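## Task

Coil the red wire around the reel as one strand turning in a single direction, until only a little of it remains off the reel altogether; wire counts as wound only if it lies between the two flanges, not over their rims or inside the central hole. At the end the reel must lie flat and sit wholly within the painted ring, and neither the reel nor the wire may touch anything fixed to the table, for example an arm's base. The result must stay in place without the robot holding it: release the grippers and move them away, then declare the job finished yourself, since any other way of ending counts as a failure.

## Robot and tools

Robot: two six-joint arms, left_arm and right_arm, each ending in a two-finger parallel gripper with a wrist camera. The names are labels only, not image sides. Base roots in the scene frame: left_arm at (+0.002, +0.345, 0) m, right_arm at (+0.018, -0.308, 0) m, both turned only slightly about z.

Frame: one shared scene frame. Origin on the tabletop midway between the arms, +z up, +x out across the table, left_arm on the +y side. Positions are in metres, orientations are unit quaternions written w first (qw, qx, qy, qz). A gripper's fingers point along its own +z and close along its own y. end_effector_position is the spot between the finger pads, roughly 1 cm short of the tips. Reported hand positions can be a little wrong, more so at long reach.

Row layout: every command row has 16 numbers, both arms always included: left x, y, z, qw, qx, qy, qz, opening, then right x, y, z, qw, qx, qy, qz, opening. x, y, z and the quaternion are an absolute target pose for that gripper in the scene frame, not an offset. Opening runs from -1 (shut) to +1 (fully open, 0.093 m). To keep an arm still, resend the exact pose from the last result before it stopped, plus its intended opening; to keep an orientation, repeat one fixed quaternion rather than copying a drifted reading.

execute_actions(actions): a list of up to 15 actions; each action is a list of up to 15 rows, one row per 1/30 s step, and a short action repeats its final row to fill 15 steps. An empty list just reports state and images. A target more than 0.6 m from the gripper's current position along any gripper axis gets the action refused for both arms; a malformed first action, or one failing that check, cancels the whole call. Each step the target is clipped to at most 70 mm and 16 degrees from the measured pose, so far goals need several actions; position wins over orientation when both cannot be met.

move(target, speed, blocking): target is one 16-number row as above. Both grippers travel in straight lines and arrive together, over 0.5 to 10 s (cut off at 10 s). speed is the path top speed in m/s, 0.002 to 0.5, default 0.25; turning rate allowed is twice that in rad/s. Paths ignore obstacles and the other arm, and the hand may lag, wander, or overshoot speed near full stretch. Faster contact and targets set deeper past contact press harder. With blocking=false the call returns after 0.5 s; check with wait(0) and do not send other motion until it reports finished, or call stop. The extra move line gives the ending (done, off_target, moving, held, fault) and limits: paced means the target was clipped, held means a safety check blocked steps, after which the arm may jump fast.

wait(seconds): 0 to 10 s, arms keep their last command; returns early if a running move ends. stop: brakes a running move (needs room, fingers keep moving). zoom_image(camera, region): camera is cam_high, cam_low, cam_left_wrist or cam_right_wrist; region [x0, y0, x1, y1] in pixels of that 504x504 image, top-left origin, at most 504 per side. read_manual(section): licence texts only. finished_scene(scene): ends the current scene, passing its number; irreversible. Replying without a tool call ends everything.

Results: a state line per arm with position and quaternion, Hand target lines (where the controller is steering now), grip_measured, joint positions ending with finger gap in metres, step readings with HELD marks, plus images from cam_high, cam_low, cam_left_wrist, cam_right_wrist in that order. A pose unreachable line means the clearance check altered or blocked that arm. FAULT or OVER-TEMPERATURE FAULT lines mean an arm stopped.

Gripping: grip_measured is the finger motor on the opening scale. Pads meet near -0.94; each mm of object width adds about 0.0208; each gripper has a fixed offset up to 0.02. Commanding below the width reading squeezes harder, to roughly 50-62 N per pad, less on very thin parts. Keep resending the closing number to stay holding.

Limits: joint friction may leave the hand up to about 31 mm short, and tiny commands may not move it. Elbows stop just before straight. Joint ranges (rad): waist -2.618 to 3.054, shoulder 0 to 3.142, elbow 0 to 3.142, wrist pitch -1.571 to 1.571, wrist yaw -1.571 to 1.571, wrist roll -2.094 to 2.094. Holding loads heats motors: warning at 75 °C, a 10 s stop at 90 °C, collapse at 100 °C.

Avoid: arms colliding or pushing each other, slams, hard pushes, dropping things, anything leaving the table, and the reel or wire touching a base. Loose objects may occasionally get nudged. The robot keeps holding its last command while you think. Finish with grippers open and withdrawn.

Each tool is called after "Call:" as name([rows], argument=value, ...), one row to a line, values as JSON.

## Session

Call:
execute_actions(actions=[])

Scene clock: 0.00 s.
left_arm: end_effector_position=(+0.3420, +0.4060, +0.1047) grip_measured=+0.993 end_effector_quat_wxyz=(+0.052, +0.865, -0.498, +0.036) | right_arm: end_effector_position=(+0.1409, -0.1171, +0.1676) grip_measured=+0.993 end_effector_quat_wxyz=(+0.000, +0.820, -0.539, -0.194)
Joint positions: left_arm=[ 0.212  1.87   1.551 -1.271  0.125 -1.856  0.093] | right_arm=[ 0.55   1.463  1.306 -1.522 -0.376 -1.275  0.093]
Joint velocities: left_arm=[ 0.007  0.002  0.002  0.022 -0.007  0.022 -0.   ] | right_arm=[-0.012 -0.002 -0.017  0.007 -0.022 -0.022 -0.001]
Motor temperatures (°C, as the motors report them): left_arm=[18 16 18 18 16 19] | right_arm=[20 18 16 17 17 20]
Hand target (left_arm): +0.342, +0.406, +0.105; +0.052, +0.865, -0.498, +0.036
Hand target (right_arm): +0.141, -0.117, +0.168; +0.000, +0.820, -0.539, -0.194

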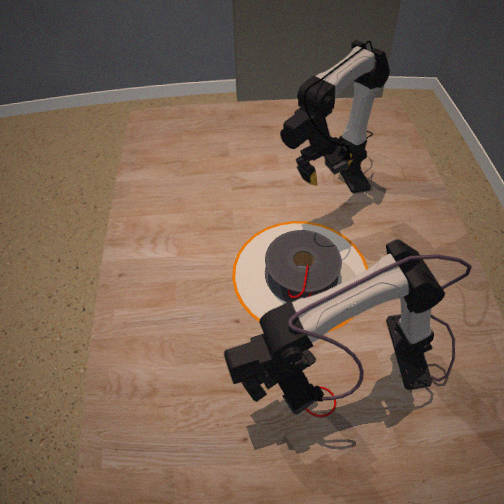

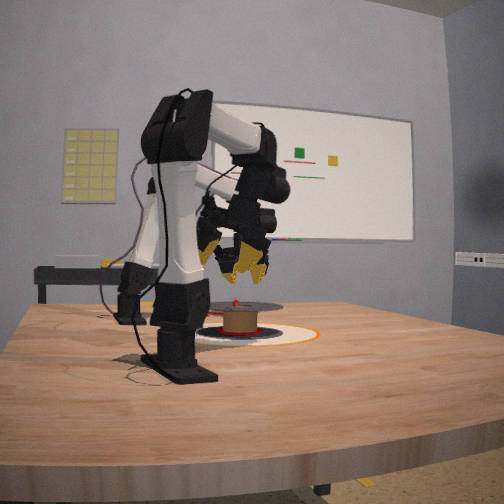

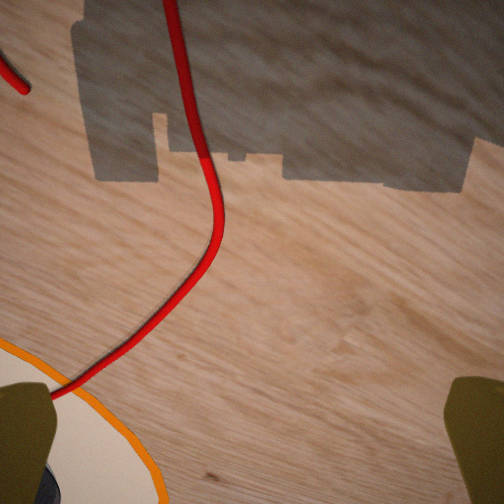

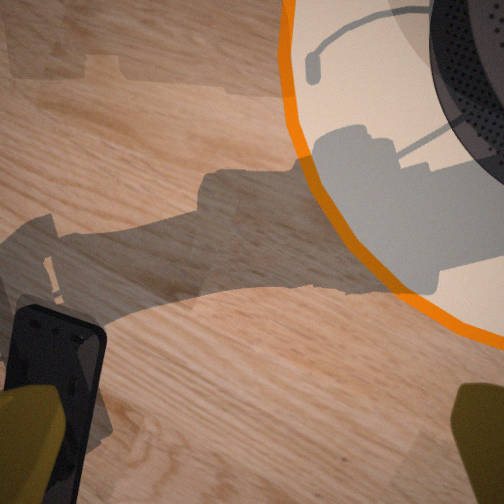

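Call:
zoom_image(camera="cam_high", region=[200, 190, 420, 430])

Call:
zoom_image(camera="cam_low", region=[160, 270, 340, 370])

Region (200, 190, 420, 430) of cam_high's 504x504 image, scaled by 2.100, with more detail than that image has; it fills the left 462 columns of this view, and the rest is white.

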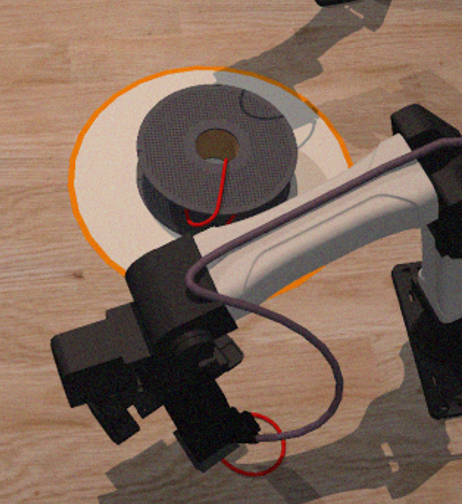

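Region (160, 270, 340, 370) of cam_low's 504x504 image, scaled by 2.800, with more detail than that image has.

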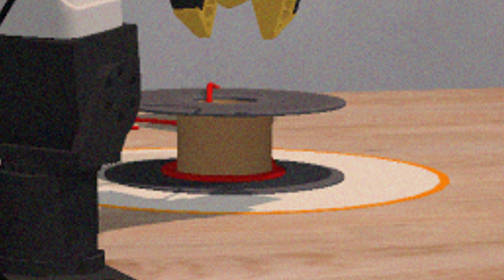

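Call:
move(target=[0.12,0.52,0.25,0.052,0.865,-0.498,0.036,1,0.15,-0.42,0.25,0.0,0.82,-0.539,-0.194,1], speed=0.3)

Scene clock: 3.57 s.
left_arm: end_effector_position=(+0.1286, +0.5249, +0.2444) grip_measured=+0.993 end_effector_quat_wxyz=(-0.120, +0.864, -0.487, +0.050) | right_arm: end_effector_position=(+0.1525, -0.4149, +0.2439) grip_measured=+0.993 end_effector_quat_wxyz=(-0.040, -0.694, +0.698, -0.169)
Joint positions: left_arm=[ 1.004  1.25   1.482 -1.56   0.094 -1.095  0.093] | right_arm=[-0.681  1.023  1.342 -1.582  0.169 -2.098  0.093]
Joint velocities: left_arm=[-0.012  0.002 -0.022 -0.037 -0.066 -0.066 -0.   ] | right_arm=[ 0.007  0.002 -0.012 -0.007  0.007 -0.022 -0.   ]
Motor temperatures (°C, as the motors report them): left_arm=[18 17 18 18 16 19] | right_arm=[20 18 16 17 17 20]
Hand target (left_arm): +0.125, +0.523, +0.247; -0.123, +0.863, -0.488, +0.044
Hand target (right_arm): +0.154, -0.416, +0.248; +0.047, +0.698, -0.693, +0.173
Off the commanded pose (left_arm): 0.011 m, 20 deg; orientation clipped at the last step of the last action.
Off the commanded pose (right_arm): 0.008 m, 48 deg; orientation clipped at the last step of the last action.
joint sent to its limit (left arm) — the command would take joint 4 (wrist pitch) past its lower limit, so that joint was sent only as far as its limit.
joint sent to its limit (right arm) — the command would take joint 4 (wrist pitch) past its lower limit and joint 6 (wrist roll) past its lower limit, so those joints were sent only as far as their limits.
move: off_target (left_arm, right_arm); limits=paced
camera_calibration (this result's frames):
cam_left_wrist: T_world_to_cam=[[0.825412, 0.482989, 0.292261, -0.430517], [0.361758, -0.849975, 0.382979, 0.34047], [0.433389, -0.210388, -0.876305, 0.350912], [0, 0, 0, 1]] pos_world=[0.0801046, 0.571154, 0.302937]
cam_right_wrist: T_world_to_cam=[[0.983083, 0.0109611, 0.182832, -0.189383], [-0.1105, -0.760593, 0.639756, -0.415214], [0.146073, -0.649136, -0.746515, -0.0293814], [0, 0, 0, 1]] pos_world=[0.14459, -0.332806, 0.278327]

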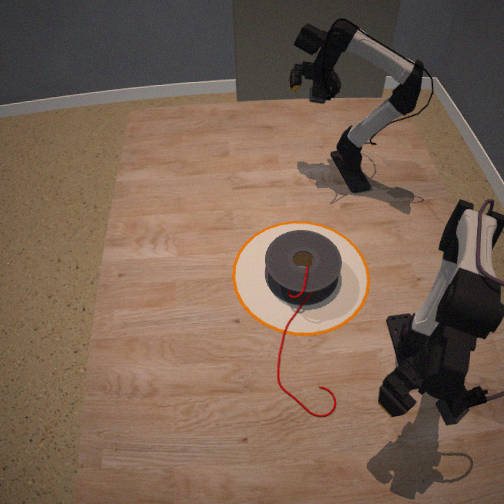

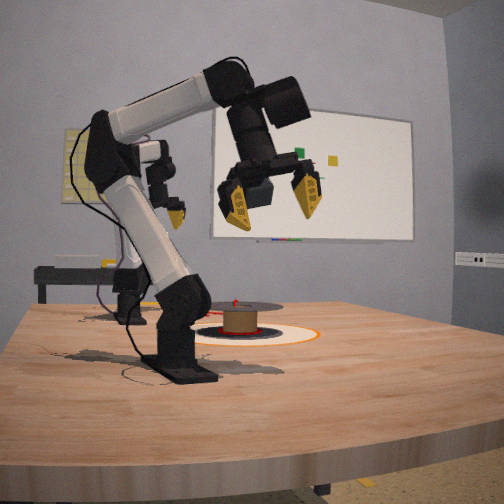

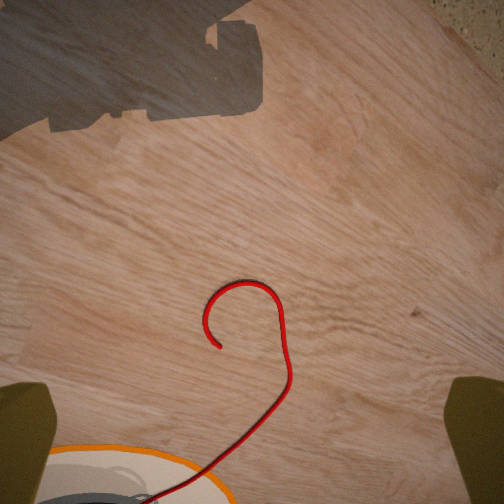

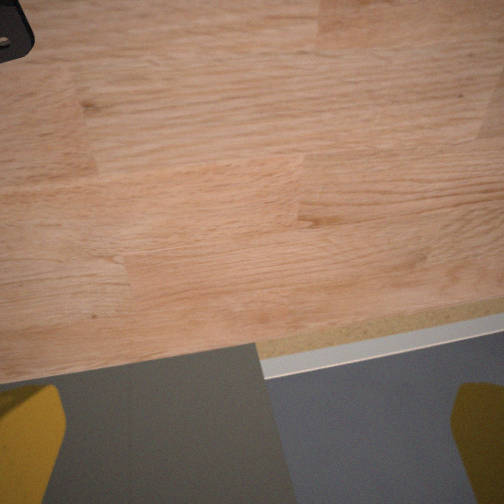

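Call:
zoom_image(camera="cam_high", region=[220, 210, 390, 430])

Call:
zoom_image(camera="cam_high", region=[250, 220, 360, 320])

Region (220, 210, 390, 430) of cam_high's 504x504 image, scaled by 2.291, with more detail than that image has; it fills the left 389 columns of this view, and the rest is white.

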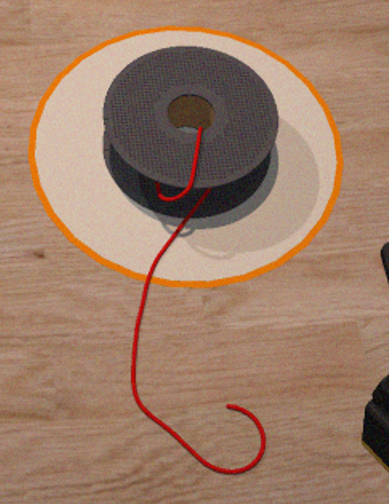

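Region (250, 220, 360, 320) of cam_high's 504x504 image, scaled by 4.582, with more detail than that image has; it fills the top 458 rows of this view, and the rest is white.

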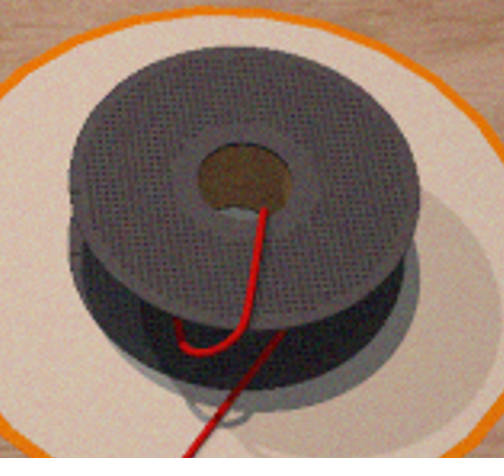

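Call:
move(target=[0.26,0.26,0.11,0.2126,0.6744,-0.6744,0.2126,1,0.27,0.06,0.21,0,0,1,0,1], speed=0.3)

Scene clock: 16.40 s.
left_arm: end_effector_position=(+0.2526, +0.2636, +0.1177) grip_measured=+0.993 end_effector_quat_wxyz=(+0.207, +0.677, -0.674, +0.210) | right_arm: end_effector_position=(+0.2690, +0.0514, +0.2047) grip_measured=+0.993 end_effector_quat_wxyz=(+0.074, -0.005, +0.995, +0.064)
Joint positions: left_arm=[ 0.029  1.511  1.086 -1.178  0.599 -1.509  0.093] | right_arm=[ 0.807  2.15   2.353 -1.584  0.05   0.967  0.093]
Joint velocities: left_arm=[ 0.002  0.002 -0.022 -0.051 -0.007 -0.037 -0.   ] | right_arm=[-0.007 -0.007  0.007 -0.051  0.007  0.007 -0.001]
Motor temperatures (°C, as the motors report them): left_arm=[18 17 19 18 16 19] | right_arm=[20 19 18 18 17 20]
Hand target (left_arm): +0.252, +0.260, +0.112; +0.217, +0.676, -0.672, +0.210
Hand target (right_arm): +0.268, +0.056, +0.206; +0.070, -0.003, +0.995, +0.071
Off the commanded pose (left_arm): 0.011 m, 1 deg.
Off the commanded pose (right_arm): 0.010 m, 11 deg.
joint sent to its limit (right arm) — the command would take joint 4 (wrist pitch) past its lower limit, so that joint was sent only as far as its limit.
move: off_target (left_arm, right_arm); limits=paced
camera_calibration (this result's frames):
cam_left_wrist: T_world_to_cam=[[0.999073, 0.018889, 0.0386894, -0.2613], [-0.0239999, -0.50172, 0.864697, 0.0709767], [0.0357445, -0.864824, -0.500802, 0.359844], [0, 0, 0, 1]] pos_world=[0.249898, 0.351748, 0.128947]
cam_right_wrist: T_world_to_cam=[[0.00857655, -0.991496, -0.129852, 0.0758254], [-0.965548, -0.0419863, 0.256816, 0.248949], [-0.260085, 0.123176, -0.957697, 0.339839], [0, 0, 0, 1]] pos_world=[0.328109, 0.043773, 0.271375]

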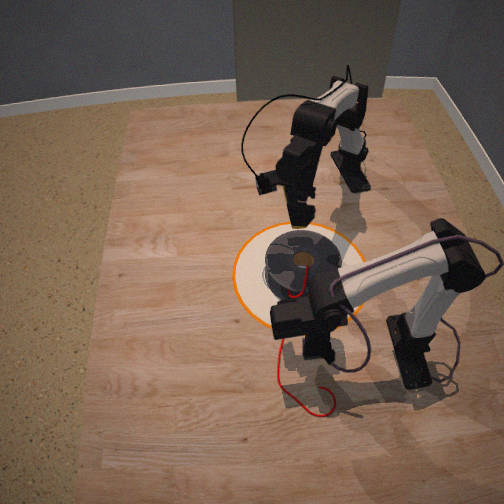

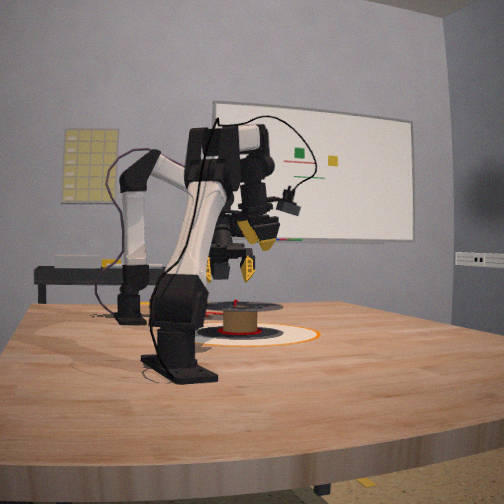

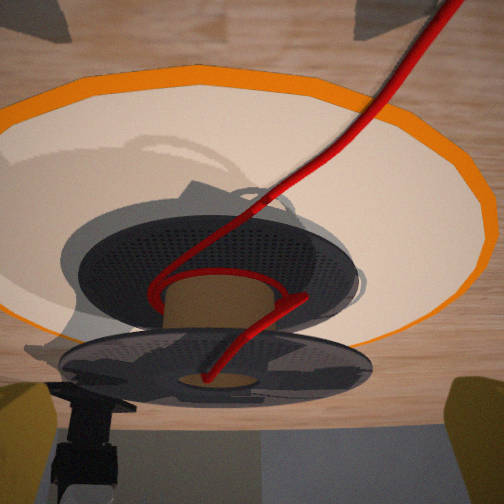

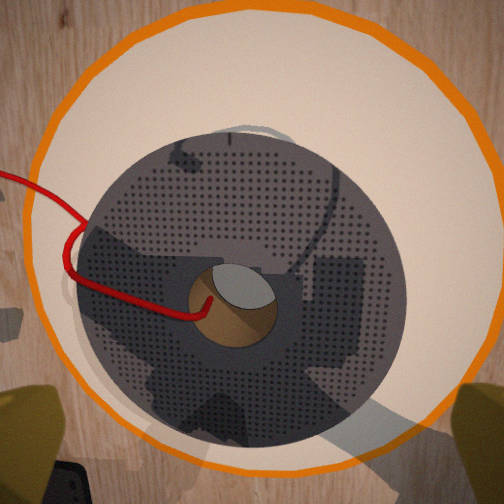

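Call:
zoom_image(camera="cam_left_wrist", region=[120, 200, 360, 410])

Call:
zoom_image(camera="cam_right_wrist", region=[40, 180, 300, 380])

Region (120, 200, 360, 410) of cam_left_wrist's 504x504 image, scaled by 2.100, with more detail than that image has; it fills the top 441 rows of this view, and the rest is white.

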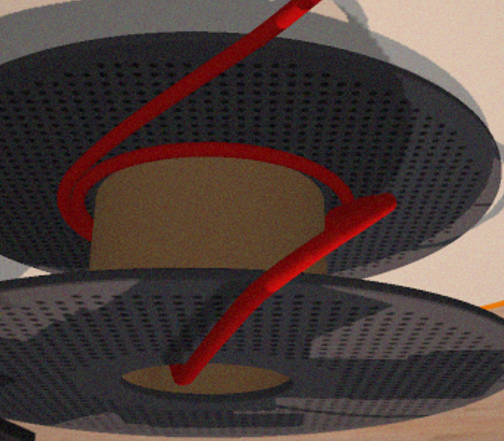

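Region (40, 180, 300, 380) of cam_right_wrist's 504x504 image, scaled by 1.938, with more detail than that image has; it fills the top 388 rows of this view, and the rest is white.

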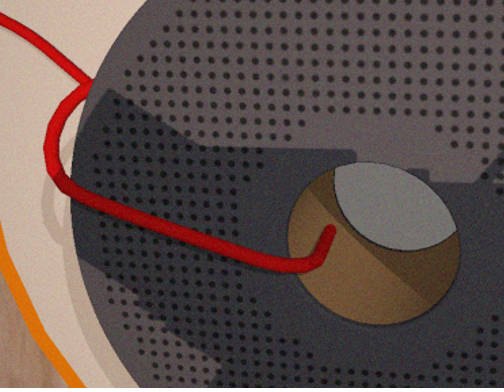

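Call:
move(target=[0.236,0.12,0.14,0,0.7071,0.7071,0,0,0.22,-0.2,0.14,0,0,1,0,-1], speed=0.3)

Scene clock: 44.40 s.
left_arm: end_effector_position=(+0.2327, +0.1255, +0.1432) grip_measured=+0.002 end_effector_quat_wxyz=(+0.706, +0.698, -0.117, -0.027) | right_arm: end_effector_position=(+0.2214, -0.1972, +0.1461) grip_measured=-0.999 end_effector_quat_wxyz=(-0.005, +0.000, +1.000, +0.003)
Joint positions: left_arm=[-0.23   2.026  1.087 -1.553  1.568 -2.093  0.045] | right_arm=[ 0.319  1.422  1.237 -1.392 -0.009  0.494  0.   ]
Joint velocities: left_arm=[ 0.002 -0.007  0.007 -0.037  0.022  0.007  0.001] | right_arm=[-0.002 -0.002 -0.012 -0.007  0.051 -0.095  0.   ]
Motor temperatures (°C, as the motors report them): left_arm=[18 18 20 19 16 19] | right_arm=[20 25 20 18 17 20]
Hand target (left_arm): +0.235, +0.123, +0.141; +0.708, +0.697, -0.103, -0.038
Hand target (right_arm): +0.218, -0.199, +0.144; -0.006, +0.001, +1.000, +0.009
Off the commanded pose (left_arm): 0.007 m, 131 deg; orientation clipped at the last step of the last action.
Off the commanded pose (right_arm): 0.007 m, 1 deg.
joint sent to its limit (left arm) — the command would take joint 4 (wrist pitch) past its lower limit, joint 5 (wrist yaw) past its upper limit and joint 6 (wrist roll) past its lower limit, so those joints were sent only as far as their limits.
move: off_target (left_arm); limits=paced
camera_calibration (this result's frames):
cam_left_wrist: T_world_to_cam=[[0.140738, 0.0110172, -0.989986, 0.108205], [0.960708, 0.240104, 0.139248, -0.239224], [0.239234, -0.970685, 0.0232075, 0.144787], [0, 0, 0, 1]] pos_world=[0.179958, 0.196789, 0.137073]
cam_right_wrist: T_world_to_cam=[[-0.0112781, -0.999918, -0.00612411, -0.193251], [-0.913192, 0.0078044, 0.407454, 0.183773], [-0.407373, 0.0101878, -0.913205, 0.305782], [0, 0, 0, 1]] pos_world=[0.290208, -0.197785, 0.203179]

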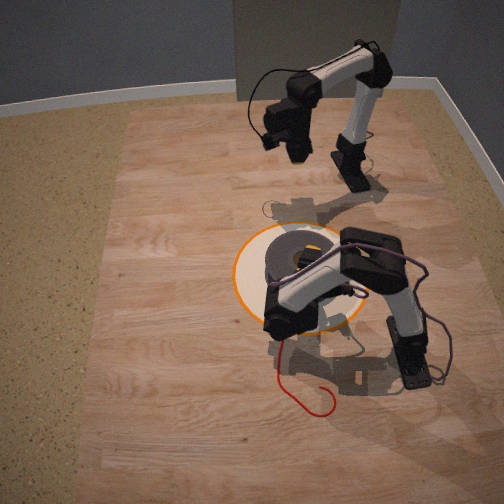

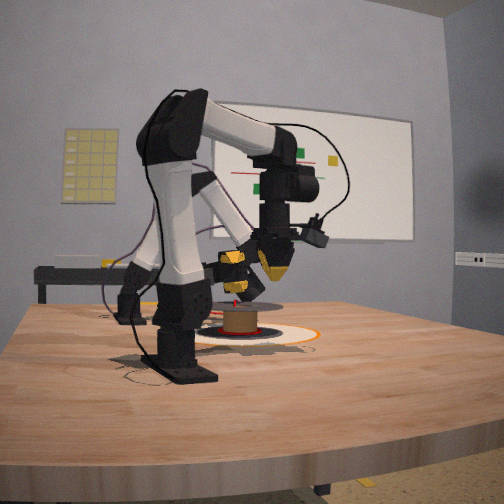

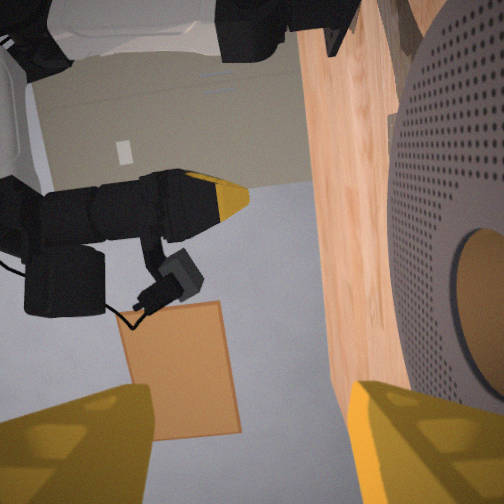

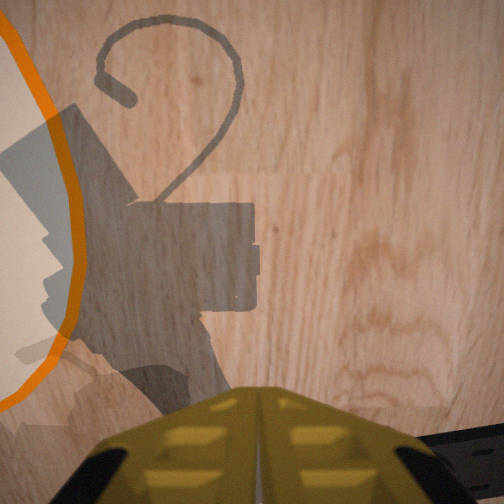

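Call:
move(target=[0.22,0.22,0.14,0,0.540,-0.841,0,0,0.22,-0.2,0.14,0,0,1,0,-1], speed=0.4)

Call:
move(target=[0.23,0.16,0.13,0,0,1,0,0,0.22,-0.2,0.14,0,0,1,0,-1], speed=0.4)

Call:
move(target=[0.236,0.11,0.125,0,0.7071,0.7071,0,0,0.22,-0.2,0.14,0,0,1,0,-1], speed=0.4)

Scene clock: 48.87 s.
left_arm: end_effector_position=(+0.2189, +0.2198, +0.1357) grip_measured=+0.002 end_effector_quat_wxyz=(-0.014, -0.544, +0.839, +0.008) | right_arm: end_effector_position=(+0.2207, -0.1976, +0.1421) grip_measured=-0.999 end_effector_quat_wxyz=(-0.007, -0.002, +1.000, +0.002)
Joint positions: left_arm=[-0.539  1.511  1.275 -1.362  0.016 -1.662  0.045] | right_arm=[ 0.319  1.422  1.221 -1.38  -0.009  0.489  0.   ]
Joint velocities: left_arm=[ 0.002 -0.002 -0.002  0.051 -0.037 -0.022  0.   ] | right_arm=[ 0.007 -0.002  0.007 -0.007  0.007  0.037  0.   ]
Motor temperatures (°C, as the motors report them): left_arm=[18 19 20 19 16 19] | right_arm=[20 25 20 18 17 20]
Hand target (left_arm): +0.219, +0.220, +0.137; -0.001, -0.538, +0.843, -0.001
Hand target (right_arm): +0.220, -0.200, +0.140; -0.000, -0.000, +1.000, -0.000
Off the commanded pose (left_arm): 0.004 m, 2 deg.
Off the commanded pose (right_arm): 0.003 m, 1 deg.
move: done
camera_calibration (this result's frames):
cam_left_wrist: T_world_to_cam=[[0.909325, -0.415986, 0.00911175, -0.108219], [-0.376466, -0.813217, 0.443791, 0.235359], [-0.177201, -0.406981, -0.896084, 0.331873], [0, 0, 0, 1]] pos_world=[0.245819, 0.281446, 0.193922]
cam_right_wrist: T_world_to_cam=[[-0.00671988, -0.999969, -0.00415909, -0.19497], [-0.911715, 0.0044182, 0.410799, 0.183282], [-0.410768, 0.00655242, -0.911716, 0.30163], [0, 0, 0, 1]] pos_world=[0.289691, -0.19775, 0.198898]

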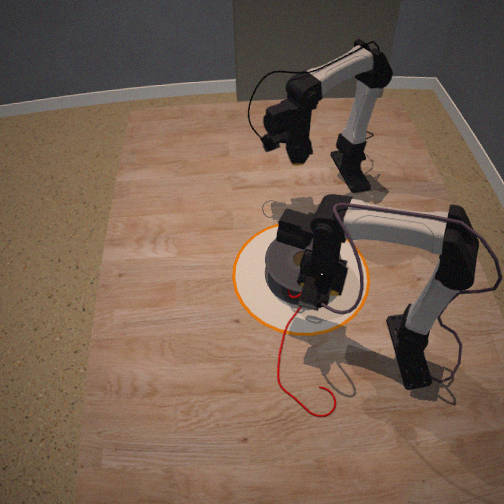

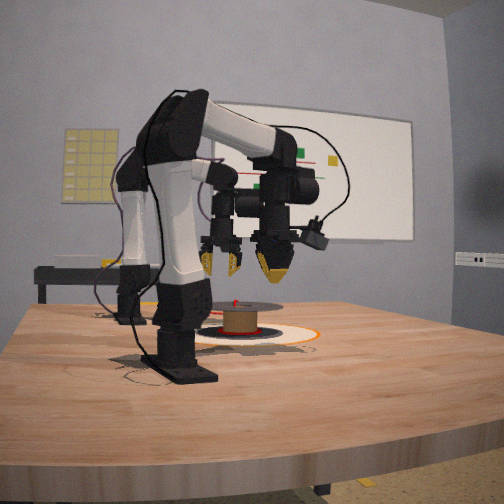

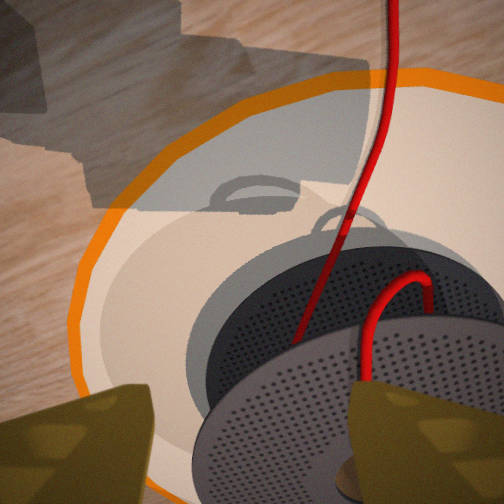

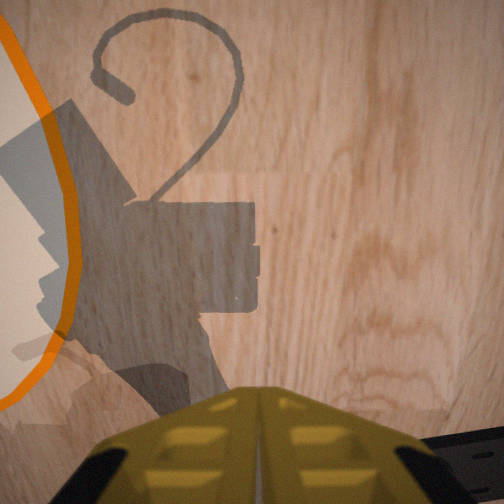

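Scene clock: 50.93 s.
left_arm: end_effector_position=(+0.2222, +0.1663, +0.1310) grip_measured=+0.002 end_effector_quat_wxyz=(-0.009, -0.007, +1.000, +0.002) | right_arm: end_effector_position=(+0.2207, -0.1976, +0.1421) grip_measured=-0.999 end_effector_quat_wxyz=(-0.007, -0.002, +1.000, +0.002)
Joint positions: left_arm=[-0.703  1.628  1.373 -1.333  0.009 -0.69   0.045] | right_arm=[ 0.319  1.422  1.221 -1.38  -0.009  0.489  0.   ]
Joint velocities: left_arm=[-0.012  0.007 -0.002 -0.022  0.007  0.066 -0.   ] | right_arm=[-0.002 -0.012 -0.007 -0.051 -0.037  0.037  0.   ]
Motor temperatures (°C, as the motors report them): left_arm=[18 19 21 19 16 19] | right_arm=[20 25 20 18 17 20]
Hand target (left_arm): +0.229, +0.160, +0.130; -0.001, +0.000, +1.000, +0.000
Hand target (right_arm): +0.220, -0.200, +0.140; -0.000, -0.000, +1.000, -0.000
Off the commanded pose (left_arm): 0.010 m, 1 deg.
Off the commanded pose (right_arm): 0.003 m, 1 deg.
move: done
camera_calibration (this result's frames):
cam_left_wrist: T_world_to_cam=[[0.00591133, -0.999404, 0.0340201, 0.160979], [-0.894108, 0.00995274, 0.447741, 0.172756], [-0.447813, -0.0330644, -0.893516, 0.304018], [0, 0, 0, 1]] pos_world=[0.289654, 0.169216, 0.188819]
cam_right_wrist: T_world_to_cam=[[-0.00671988, -0.999969, -0.00415909, -0.19497], [-0.911715, 0.0044182, 0.410799, 0.183282], [-0.410768, 0.00655242, -0.911716, 0.30163], [0, 0, 0, 1]] pos_world=[0.289691, -0.19775, 0.198898]

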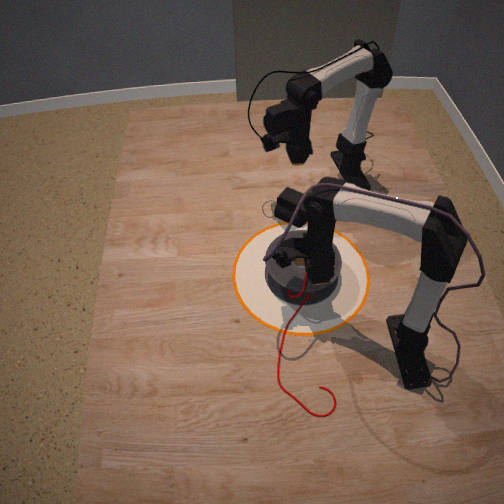

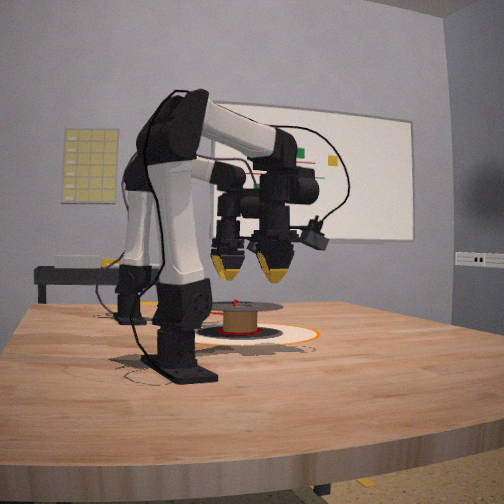

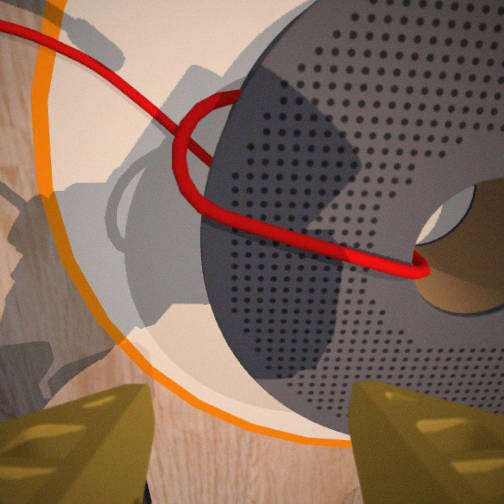

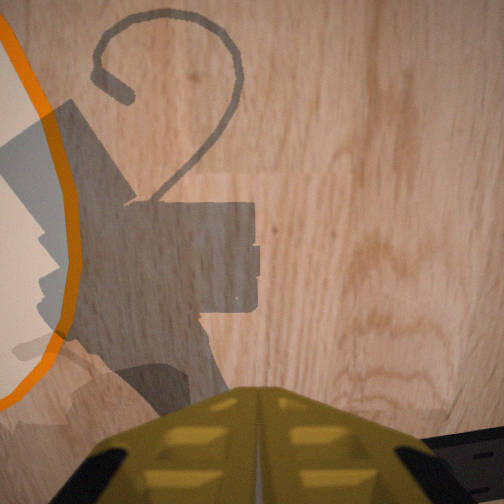

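Scene clock: 53.60 s.
left_arm: end_effector_position=(+0.2300, +0.1166, +0.1266) grip_measured=+0.002 end_effector_quat_wxyz=(-0.007, +0.702, +0.712, -0.004) | right_arm: end_effector_position=(+0.2208, -0.1976, +0.1421) grip_measured=-0.999 end_effector_quat_wxyz=(-0.007, -0.002, +1.000, +0.002)
Joint positions: left_arm=[-0.809  1.774  1.522 -1.332  0.008  0.775  0.045] | right_arm=[ 0.319  1.422  1.221 -1.38  -0.009  0.489  0.   ]
Joint velocities: left_arm=[-0.027  0.012  0.002  0.022  0.037  0.007  0.   ] | right_arm=[ 0.007 -0.007 -0.007 -0.007 -0.051 -0.022  0.   ]
Motor temperatures (°C, as the motors report them): left_arm=[18 19 21 19 16 19] | right_arm=[20 25 20 18 17 20]
Hand target (left_arm): +0.235, +0.110, +0.125; -0.001, +0.707, +0.707, +0.000
Hand target (right_arm): +0.220, -0.200, +0.140; -0.000, -0.000, +1.000, -0.000
Off the commanded pose (left_arm): 0.009 m, 1 deg.
Off the commanded pose (right_arm): 0.003 m, 1 deg.
move: done
camera_calibration (this result's frames):
cam_left_wrist: T_world_to_cam=[[-0.998603, -0.00528405, 0.0525721, 0.224227], [0.0181024, 0.900553, 0.434368, -0.129712], [-0.0496392, 0.434713, -0.8992, 0.156594], [0, 0, 0, 1]] pos_world=[0.234035, 0.0499241, 0.185365]
cam_right_wrist: T_world_to_cam=[[-0.00671845, -0.999968, -0.00434179, -0.1949], [-0.911853, 0.0043441, 0.410493, 0.183416], [-0.410461, 0.00671695, -0.911853, 0.301646], [0, 0, 0, 1]] pos_world=[0.289753, -0.197717, 0.19892]

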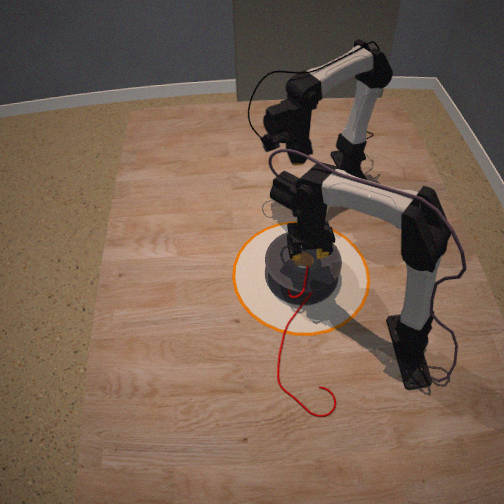

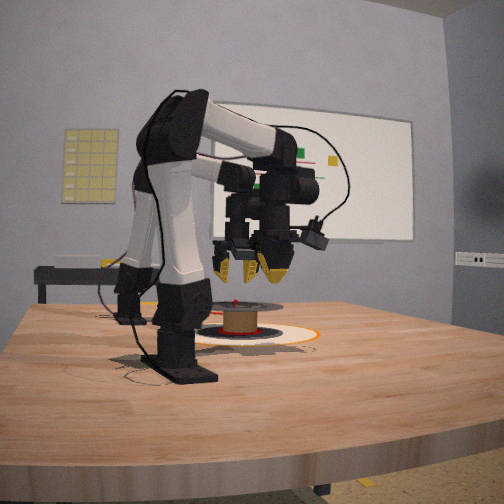

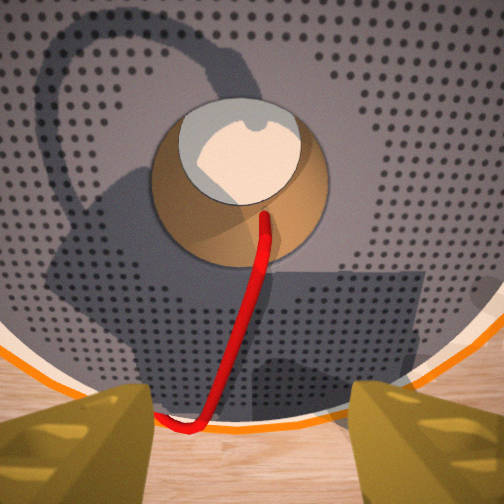

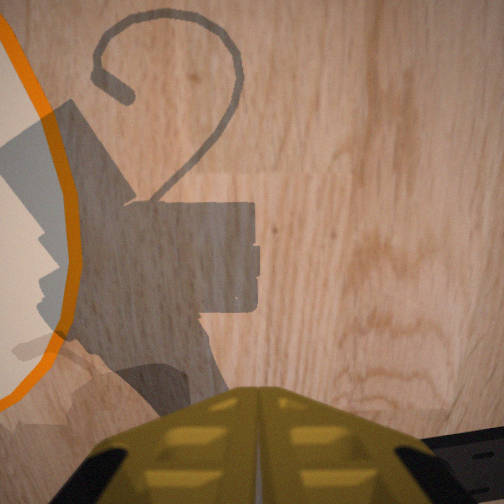

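Call:
move(target=[0.226,0.112,0.085,0,0.814,0.581,0,-0.3,0.22,-0.2,0.14,0,0,1,0,-1], speed=0.1)

Scene clock: 57.13 s.
left_arm: end_effector_position=(+0.2267, +0.1133, +0.0898) grip_measured=-0.298 end_effector_quat_wxyz=(+0.000, +0.810, +0.587, -0.004) | right_arm: end_effector_position=(+0.2208, -0.1976, +0.1421) grip_measured=-0.999 end_effector_quat_wxyz=(-0.007, -0.002, +1.000, +0.002)
Joint positions: left_arm=[-0.824  1.774  1.376 -1.173  0.008  1.09   0.031] | right_arm=[ 0.319  1.422  1.221 -1.38  -0.009  0.489  0.   ]
Joint velocities: left_arm=[-0.022  0.012 -0.012 -0.007 -0.037 -0.007 -0.002] | right_arm=[ 0.007 -0.007  0.007  0.022 -0.037 -0.007  0.   ]
Motor temperatures (°C, as the motors report them): left_arm=[18 20 21 19 16 19] | right_arm=[20 24 20 18 17 20]
Hand target (left_arm): +0.226, +0.112, +0.085; -0.000, +0.814, +0.581, -0.000
Hand target (right_arm): +0.220, -0.200, +0.140; -0.000, -0.000, +1.000, -0.000
Off the commanded pose (left_arm): 0.005 m, 1 deg.
Off the commanded pose (right_arm): 0.003 m, 1 deg.
move: done
camera_calibration (this result's frames):
cam_left_wrist: T_world_to_cam=[[-0.94677, 0.319208, 0.0416229, 0.175286], [0.305935, 0.852006, 0.424839, -0.169604], [0.100149, 0.414959, -0.904311, 0.093502], [0, 0, 0, 1]] pos_world=[0.208479, 0.049751, 0.149313]
cam_right_wrist: T_world_to_cam=[[-0.00671845, -0.999968, -0.00434179, -0.1949], [-0.911853, 0.0043441, 0.410493, 0.183416], [-0.410461, 0.00671695, -0.911853, 0.301646], [0, 0, 0, 1]] pos_world=[0.289753, -0.197717, 0.19892]

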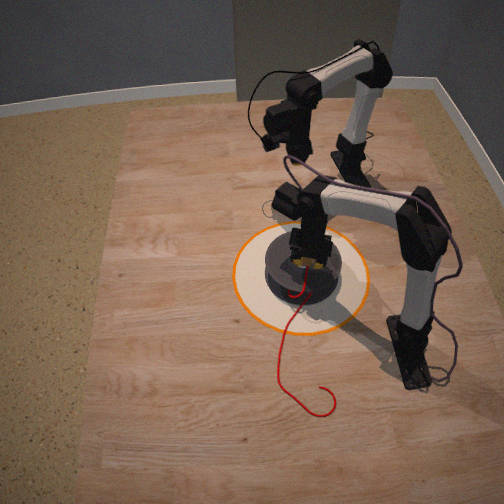

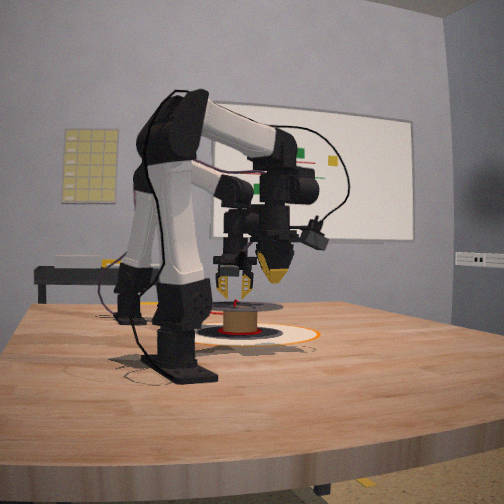

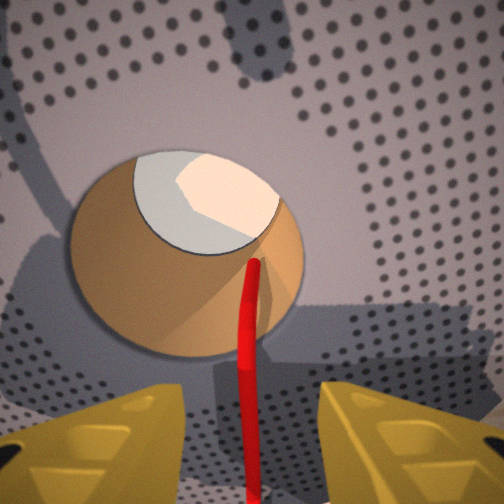

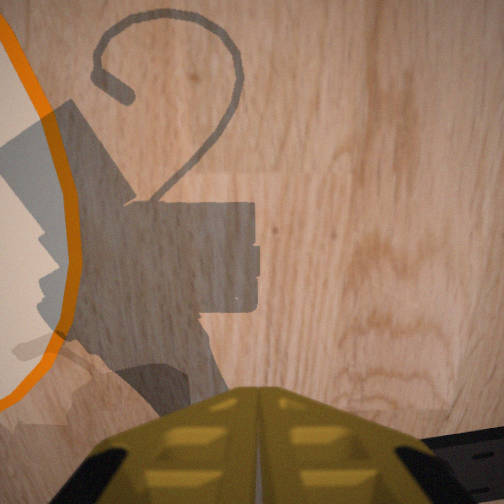

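Call:
move(target=[0.226,0.112,0.070,0,0.814,0.581,0,-0.3,0.22,-0.2,0.14,0,0,1,0,-1], speed=0.05)

Scene clock: 58.67 s.
left_arm: end_effector_position=(+0.2269, +0.1130, +0.0782) grip_measured=-0.298 end_effector_quat_wxyz=(+0.005, +0.810, +0.586, -0.003) | right_arm: end_effector_position=(+0.2208, -0.1976, +0.1421) grip_measured=-0.999 end_effector_quat_wxyz=(-0.007, -0.002, +1.000, +0.002)
Joint positions: left_arm=[-0.824  1.774  1.329 -1.116  0.008  1.092  0.031] | right_arm=[ 0.319  1.422  1.221 -1.38  -0.009  0.489  0.   ]
Joint velocities: left_arm=[-0.002  0.007  0.007  0.007 -0.022  0.066 -0.001] | right_arm=[-0.012 -0.017  0.002  0.007  0.037 -0.007  0.   ]
Motor temperatures (°C, as the motors report them): left_arm=[18 20 21 19 16 19] | right_arm=[20 24 19 18 17 20]
Hand target (left_arm): +0.226, +0.112, +0.070; -0.000, +0.814, +0.581, -0.000
Hand target (right_arm): +0.220, -0.200, +0.140; -0.000, -0.000, +1.000, -0.000
Off the commanded pose (left_arm): 0.008 m, 1 deg.
Off the commanded pose (right_arm): 0.003 m, 1 deg.
move: done
camera_calibration (this result's frames):
cam_left_wrist: T_world_to_cam=[[-0.946304, 0.321647, 0.0324267, 0.176422], [0.304835, 0.854423, 0.420757, -0.164228], [0.107629, 0.408049, -0.906594, 0.0823294], [0, 0, 0, 1]] pos_world=[0.208151, 0.0499803, 0.138019]
cam_right_wrist: T_world_to_cam=[[-0.00671845, -0.999968, -0.00434179, -0.1949], [-0.911853, 0.0043441, 0.410493, 0.183416], [-0.410461, 0.00671695, -0.911853, 0.301646], [0, 0, 0, 1]] pos_world=[0.289753, -0.197717, 0.19892]

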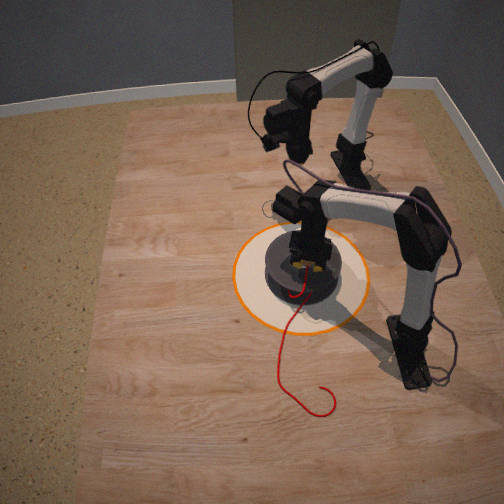

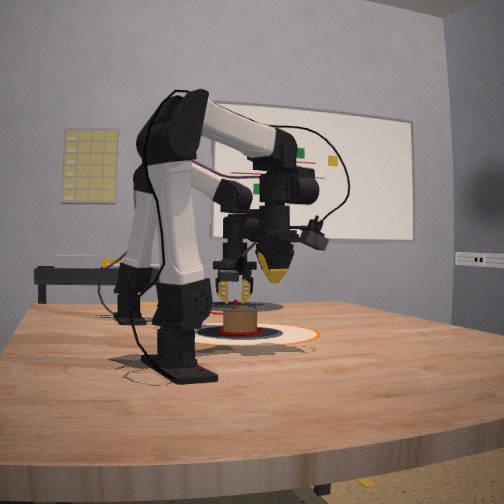

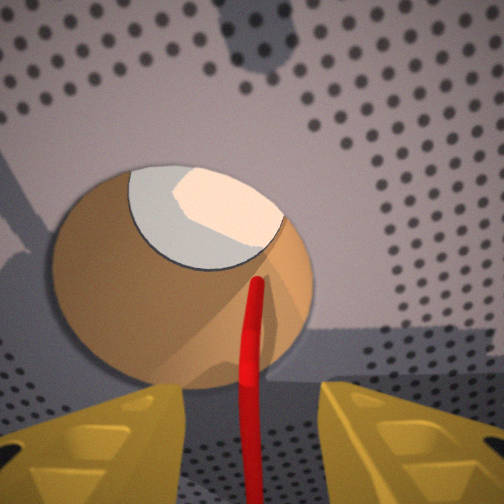

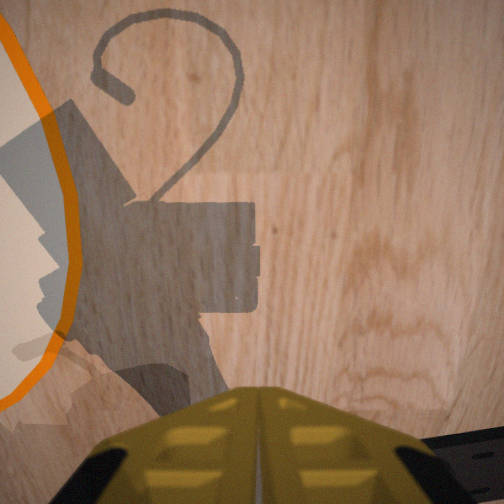

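Call:
move(target=[0.226,0.112,0.066,0,0.814,0.581,0,-1,0.22,-0.2,0.14,0,0,1,0,-1], speed=0.05)

Scene clock: 59.73 s.
left_arm: end_effector_position=(+0.2280, +0.1119, +0.0765) grip_measured=-0.991 end_effector_quat_wxyz=(+0.009, +0.810, +0.586, -0.003) | right_arm: end_effector_position=(+0.2208, -0.1976, +0.1421) grip_measured=-0.999 end_effector_quat_wxyz=(-0.007, -0.002, +1.000, +0.002)
Joint positions: left_arm=[-0.824  1.774  1.322 -1.101  0.008  1.092  0.   ] | right_arm=[ 0.319  1.422  1.221 -1.38  -0.009  0.489  0.   ]
Joint velocities: left_arm=[-0.012  0.007  0.012 -0.007 -0.051 -0.022  0.   ] | right_arm=[-0.002 -0.007 -0.012  0.022  0.022  0.007  0.   ]
Motor temperatures (°C, as the motors report them): left_arm=[18 20 21 19 16 19] | right_arm=[20 24 19 18 17 20]
Hand target (left_arm): +0.226, +0.112, +0.066; -0.000, +0.814, +0.581, -0.000
Hand target (right_arm): +0.220, -0.200, +0.140; -0.000, -0.000, +1.000, -0.000
Off the commanded pose (left_arm): 0.011 m, 1 deg.
Off the commanded pose (right_arm): 0.003 m, 1 deg.
move: off_target (left_arm)
camera_calibration (this result's frames):
cam_left_wrist: T_world_to_cam=[[-0.946466, 0.321813, 0.0252832, 0.178452], [0.302487, 0.856824, 0.417557, -0.162386], [0.112712, 0.402851, -0.908299, 0.0807129], [0, 0, 0, 1]] pos_world=[0.208921, 0.0491924, 0.136605]
cam_right_wrist: T_world_to_cam=[[-0.00671845, -0.999968, -0.00434179, -0.1949], [-0.911853, 0.0043441, 0.410493, 0.183416], [-0.410461, 0.00671695, -0.911853, 0.301646], [0, 0, 0, 1]] pos_world=[0.289753, -0.197717, 0.19892]

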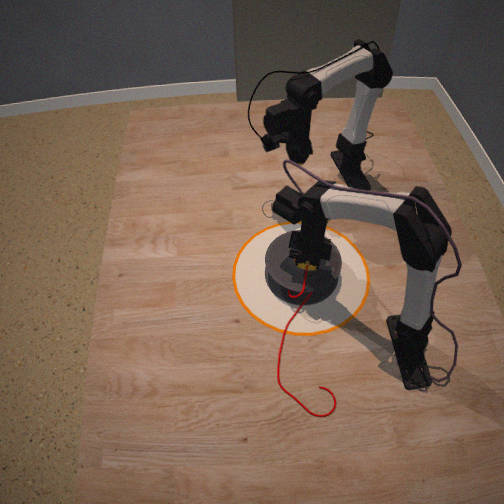

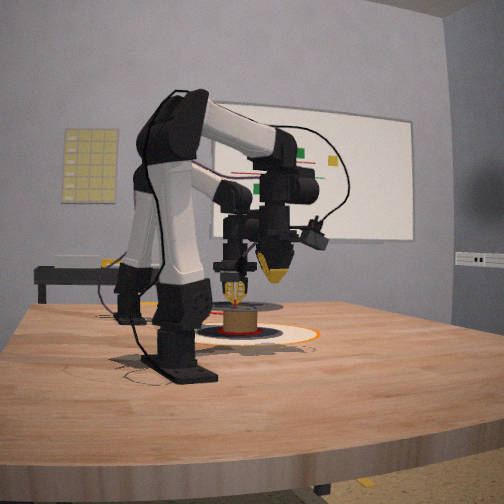

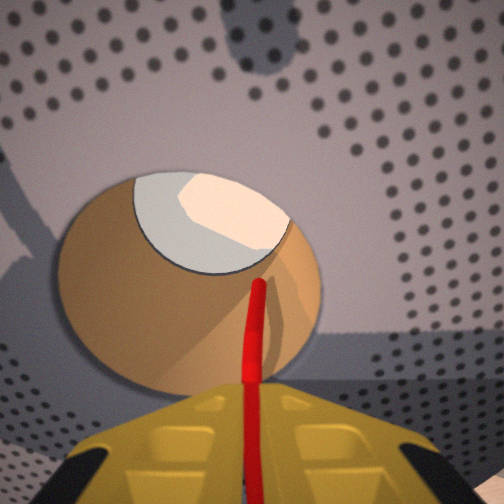

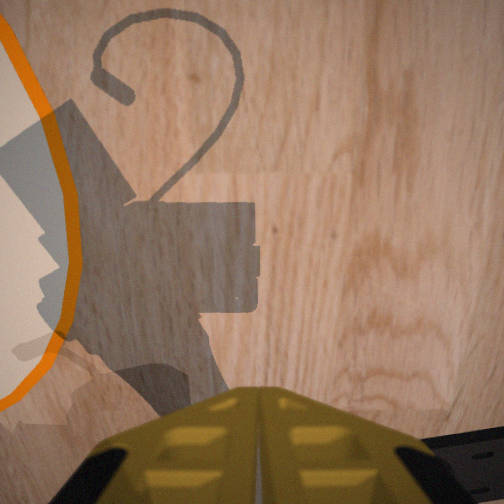

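Call:
move(target=[0.226,0.115,0.11,0,0.814,0.581,0,-1,0.22,-0.2,0.14,0,0,1,0,-1], speed=0.08)

Scene clock: 60.90 s.
left_arm: end_effector_position=(+0.2254, +0.1146, +0.1004) grip_measured=-0.991 end_effector_quat_wxyz=(-0.007, +0.812, +0.584, -0.005) | right_arm: end_effector_position=(+0.2208, -0.1976, +0.1421) grip_measured=-0.999 end_effector_quat_wxyz=(-0.007, -0.002, +1.000, +0.002)
Joint positions: left_arm=[-0.824  1.774  1.418 -1.229  0.008  1.098  0.   ] | right_arm=[ 0.319  1.422  1.221 -1.38  -0.009  0.489  0.   ]
Joint velocities: left_arm=[-0.002 -0.002  0.012 -0.022 -0.066 -0.022  0.   ] | right_arm=[ 0.002 -0.007 -0.012 -0.007 -0.022 -0.022  0.   ]
Motor temperatures (°C, as the motors report them): left_arm=[18 20 21 19 16 19] | right_arm=[20 24 19 18 17 20]
Hand target (left_arm): +0.226, +0.115, +0.110; +0.000, +0.814, +0.581, +0.000
Hand target (right_arm): +0.220, -0.200, +0.140; -0.000, -0.000, +1.000, -0.000
Off the commanded pose (left_arm): 0.010 m, 1 deg.
Off the commanded pose (right_arm): 0.003 m, 1 deg.
move: done
camera_calibration (this result's frames):
cam_left_wrist: T_world_to_cam=[[-0.943726, 0.326316, 0.0538409, 0.170457], [0.316839, 0.845352, 0.430109, -0.17707], [0.0948367, 0.422964, -0.90117, 0.102633], [0, 0, 0, 1]] pos_world=[0.207234, 0.0506532, 0.159472]
cam_right_wrist: T_world_to_cam=[[-0.00671845, -0.999968, -0.00434179, -0.1949], [-0.911853, 0.0043441, 0.410493, 0.183416], [-0.410461, 0.00671695, -0.911853, 0.301646], [0, 0, 0, 1]] pos_world=[0.289753, -0.197717, 0.19892]

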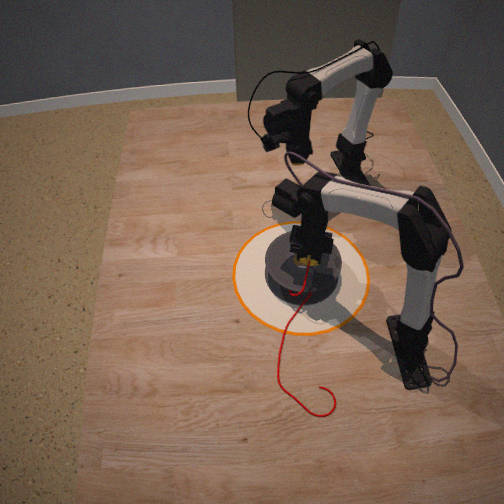

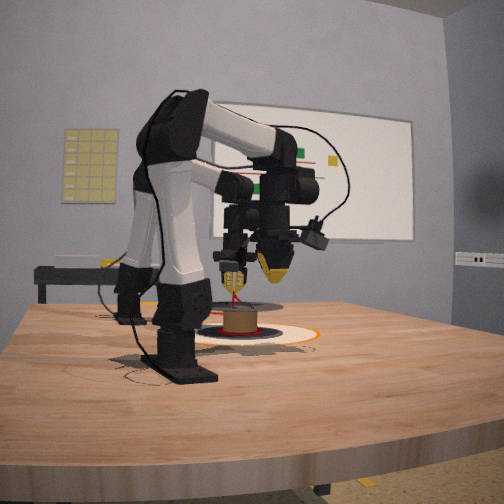

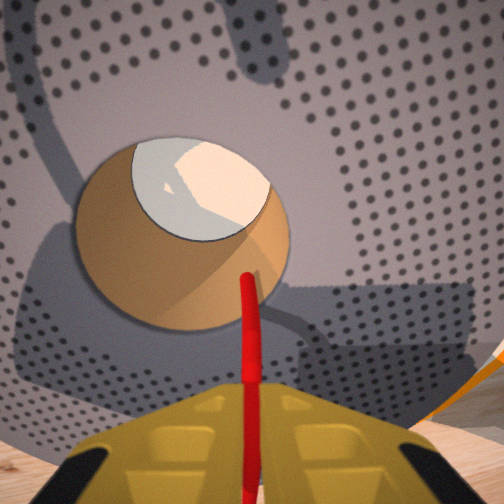

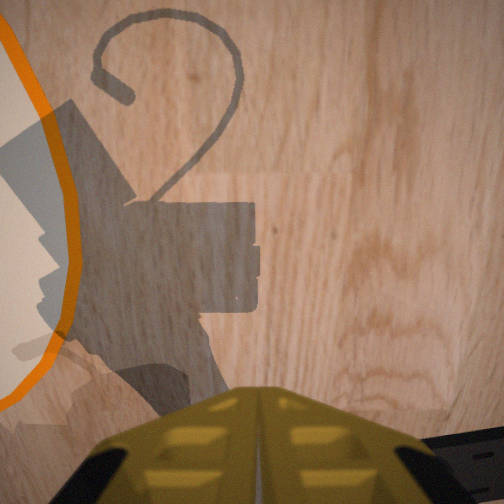

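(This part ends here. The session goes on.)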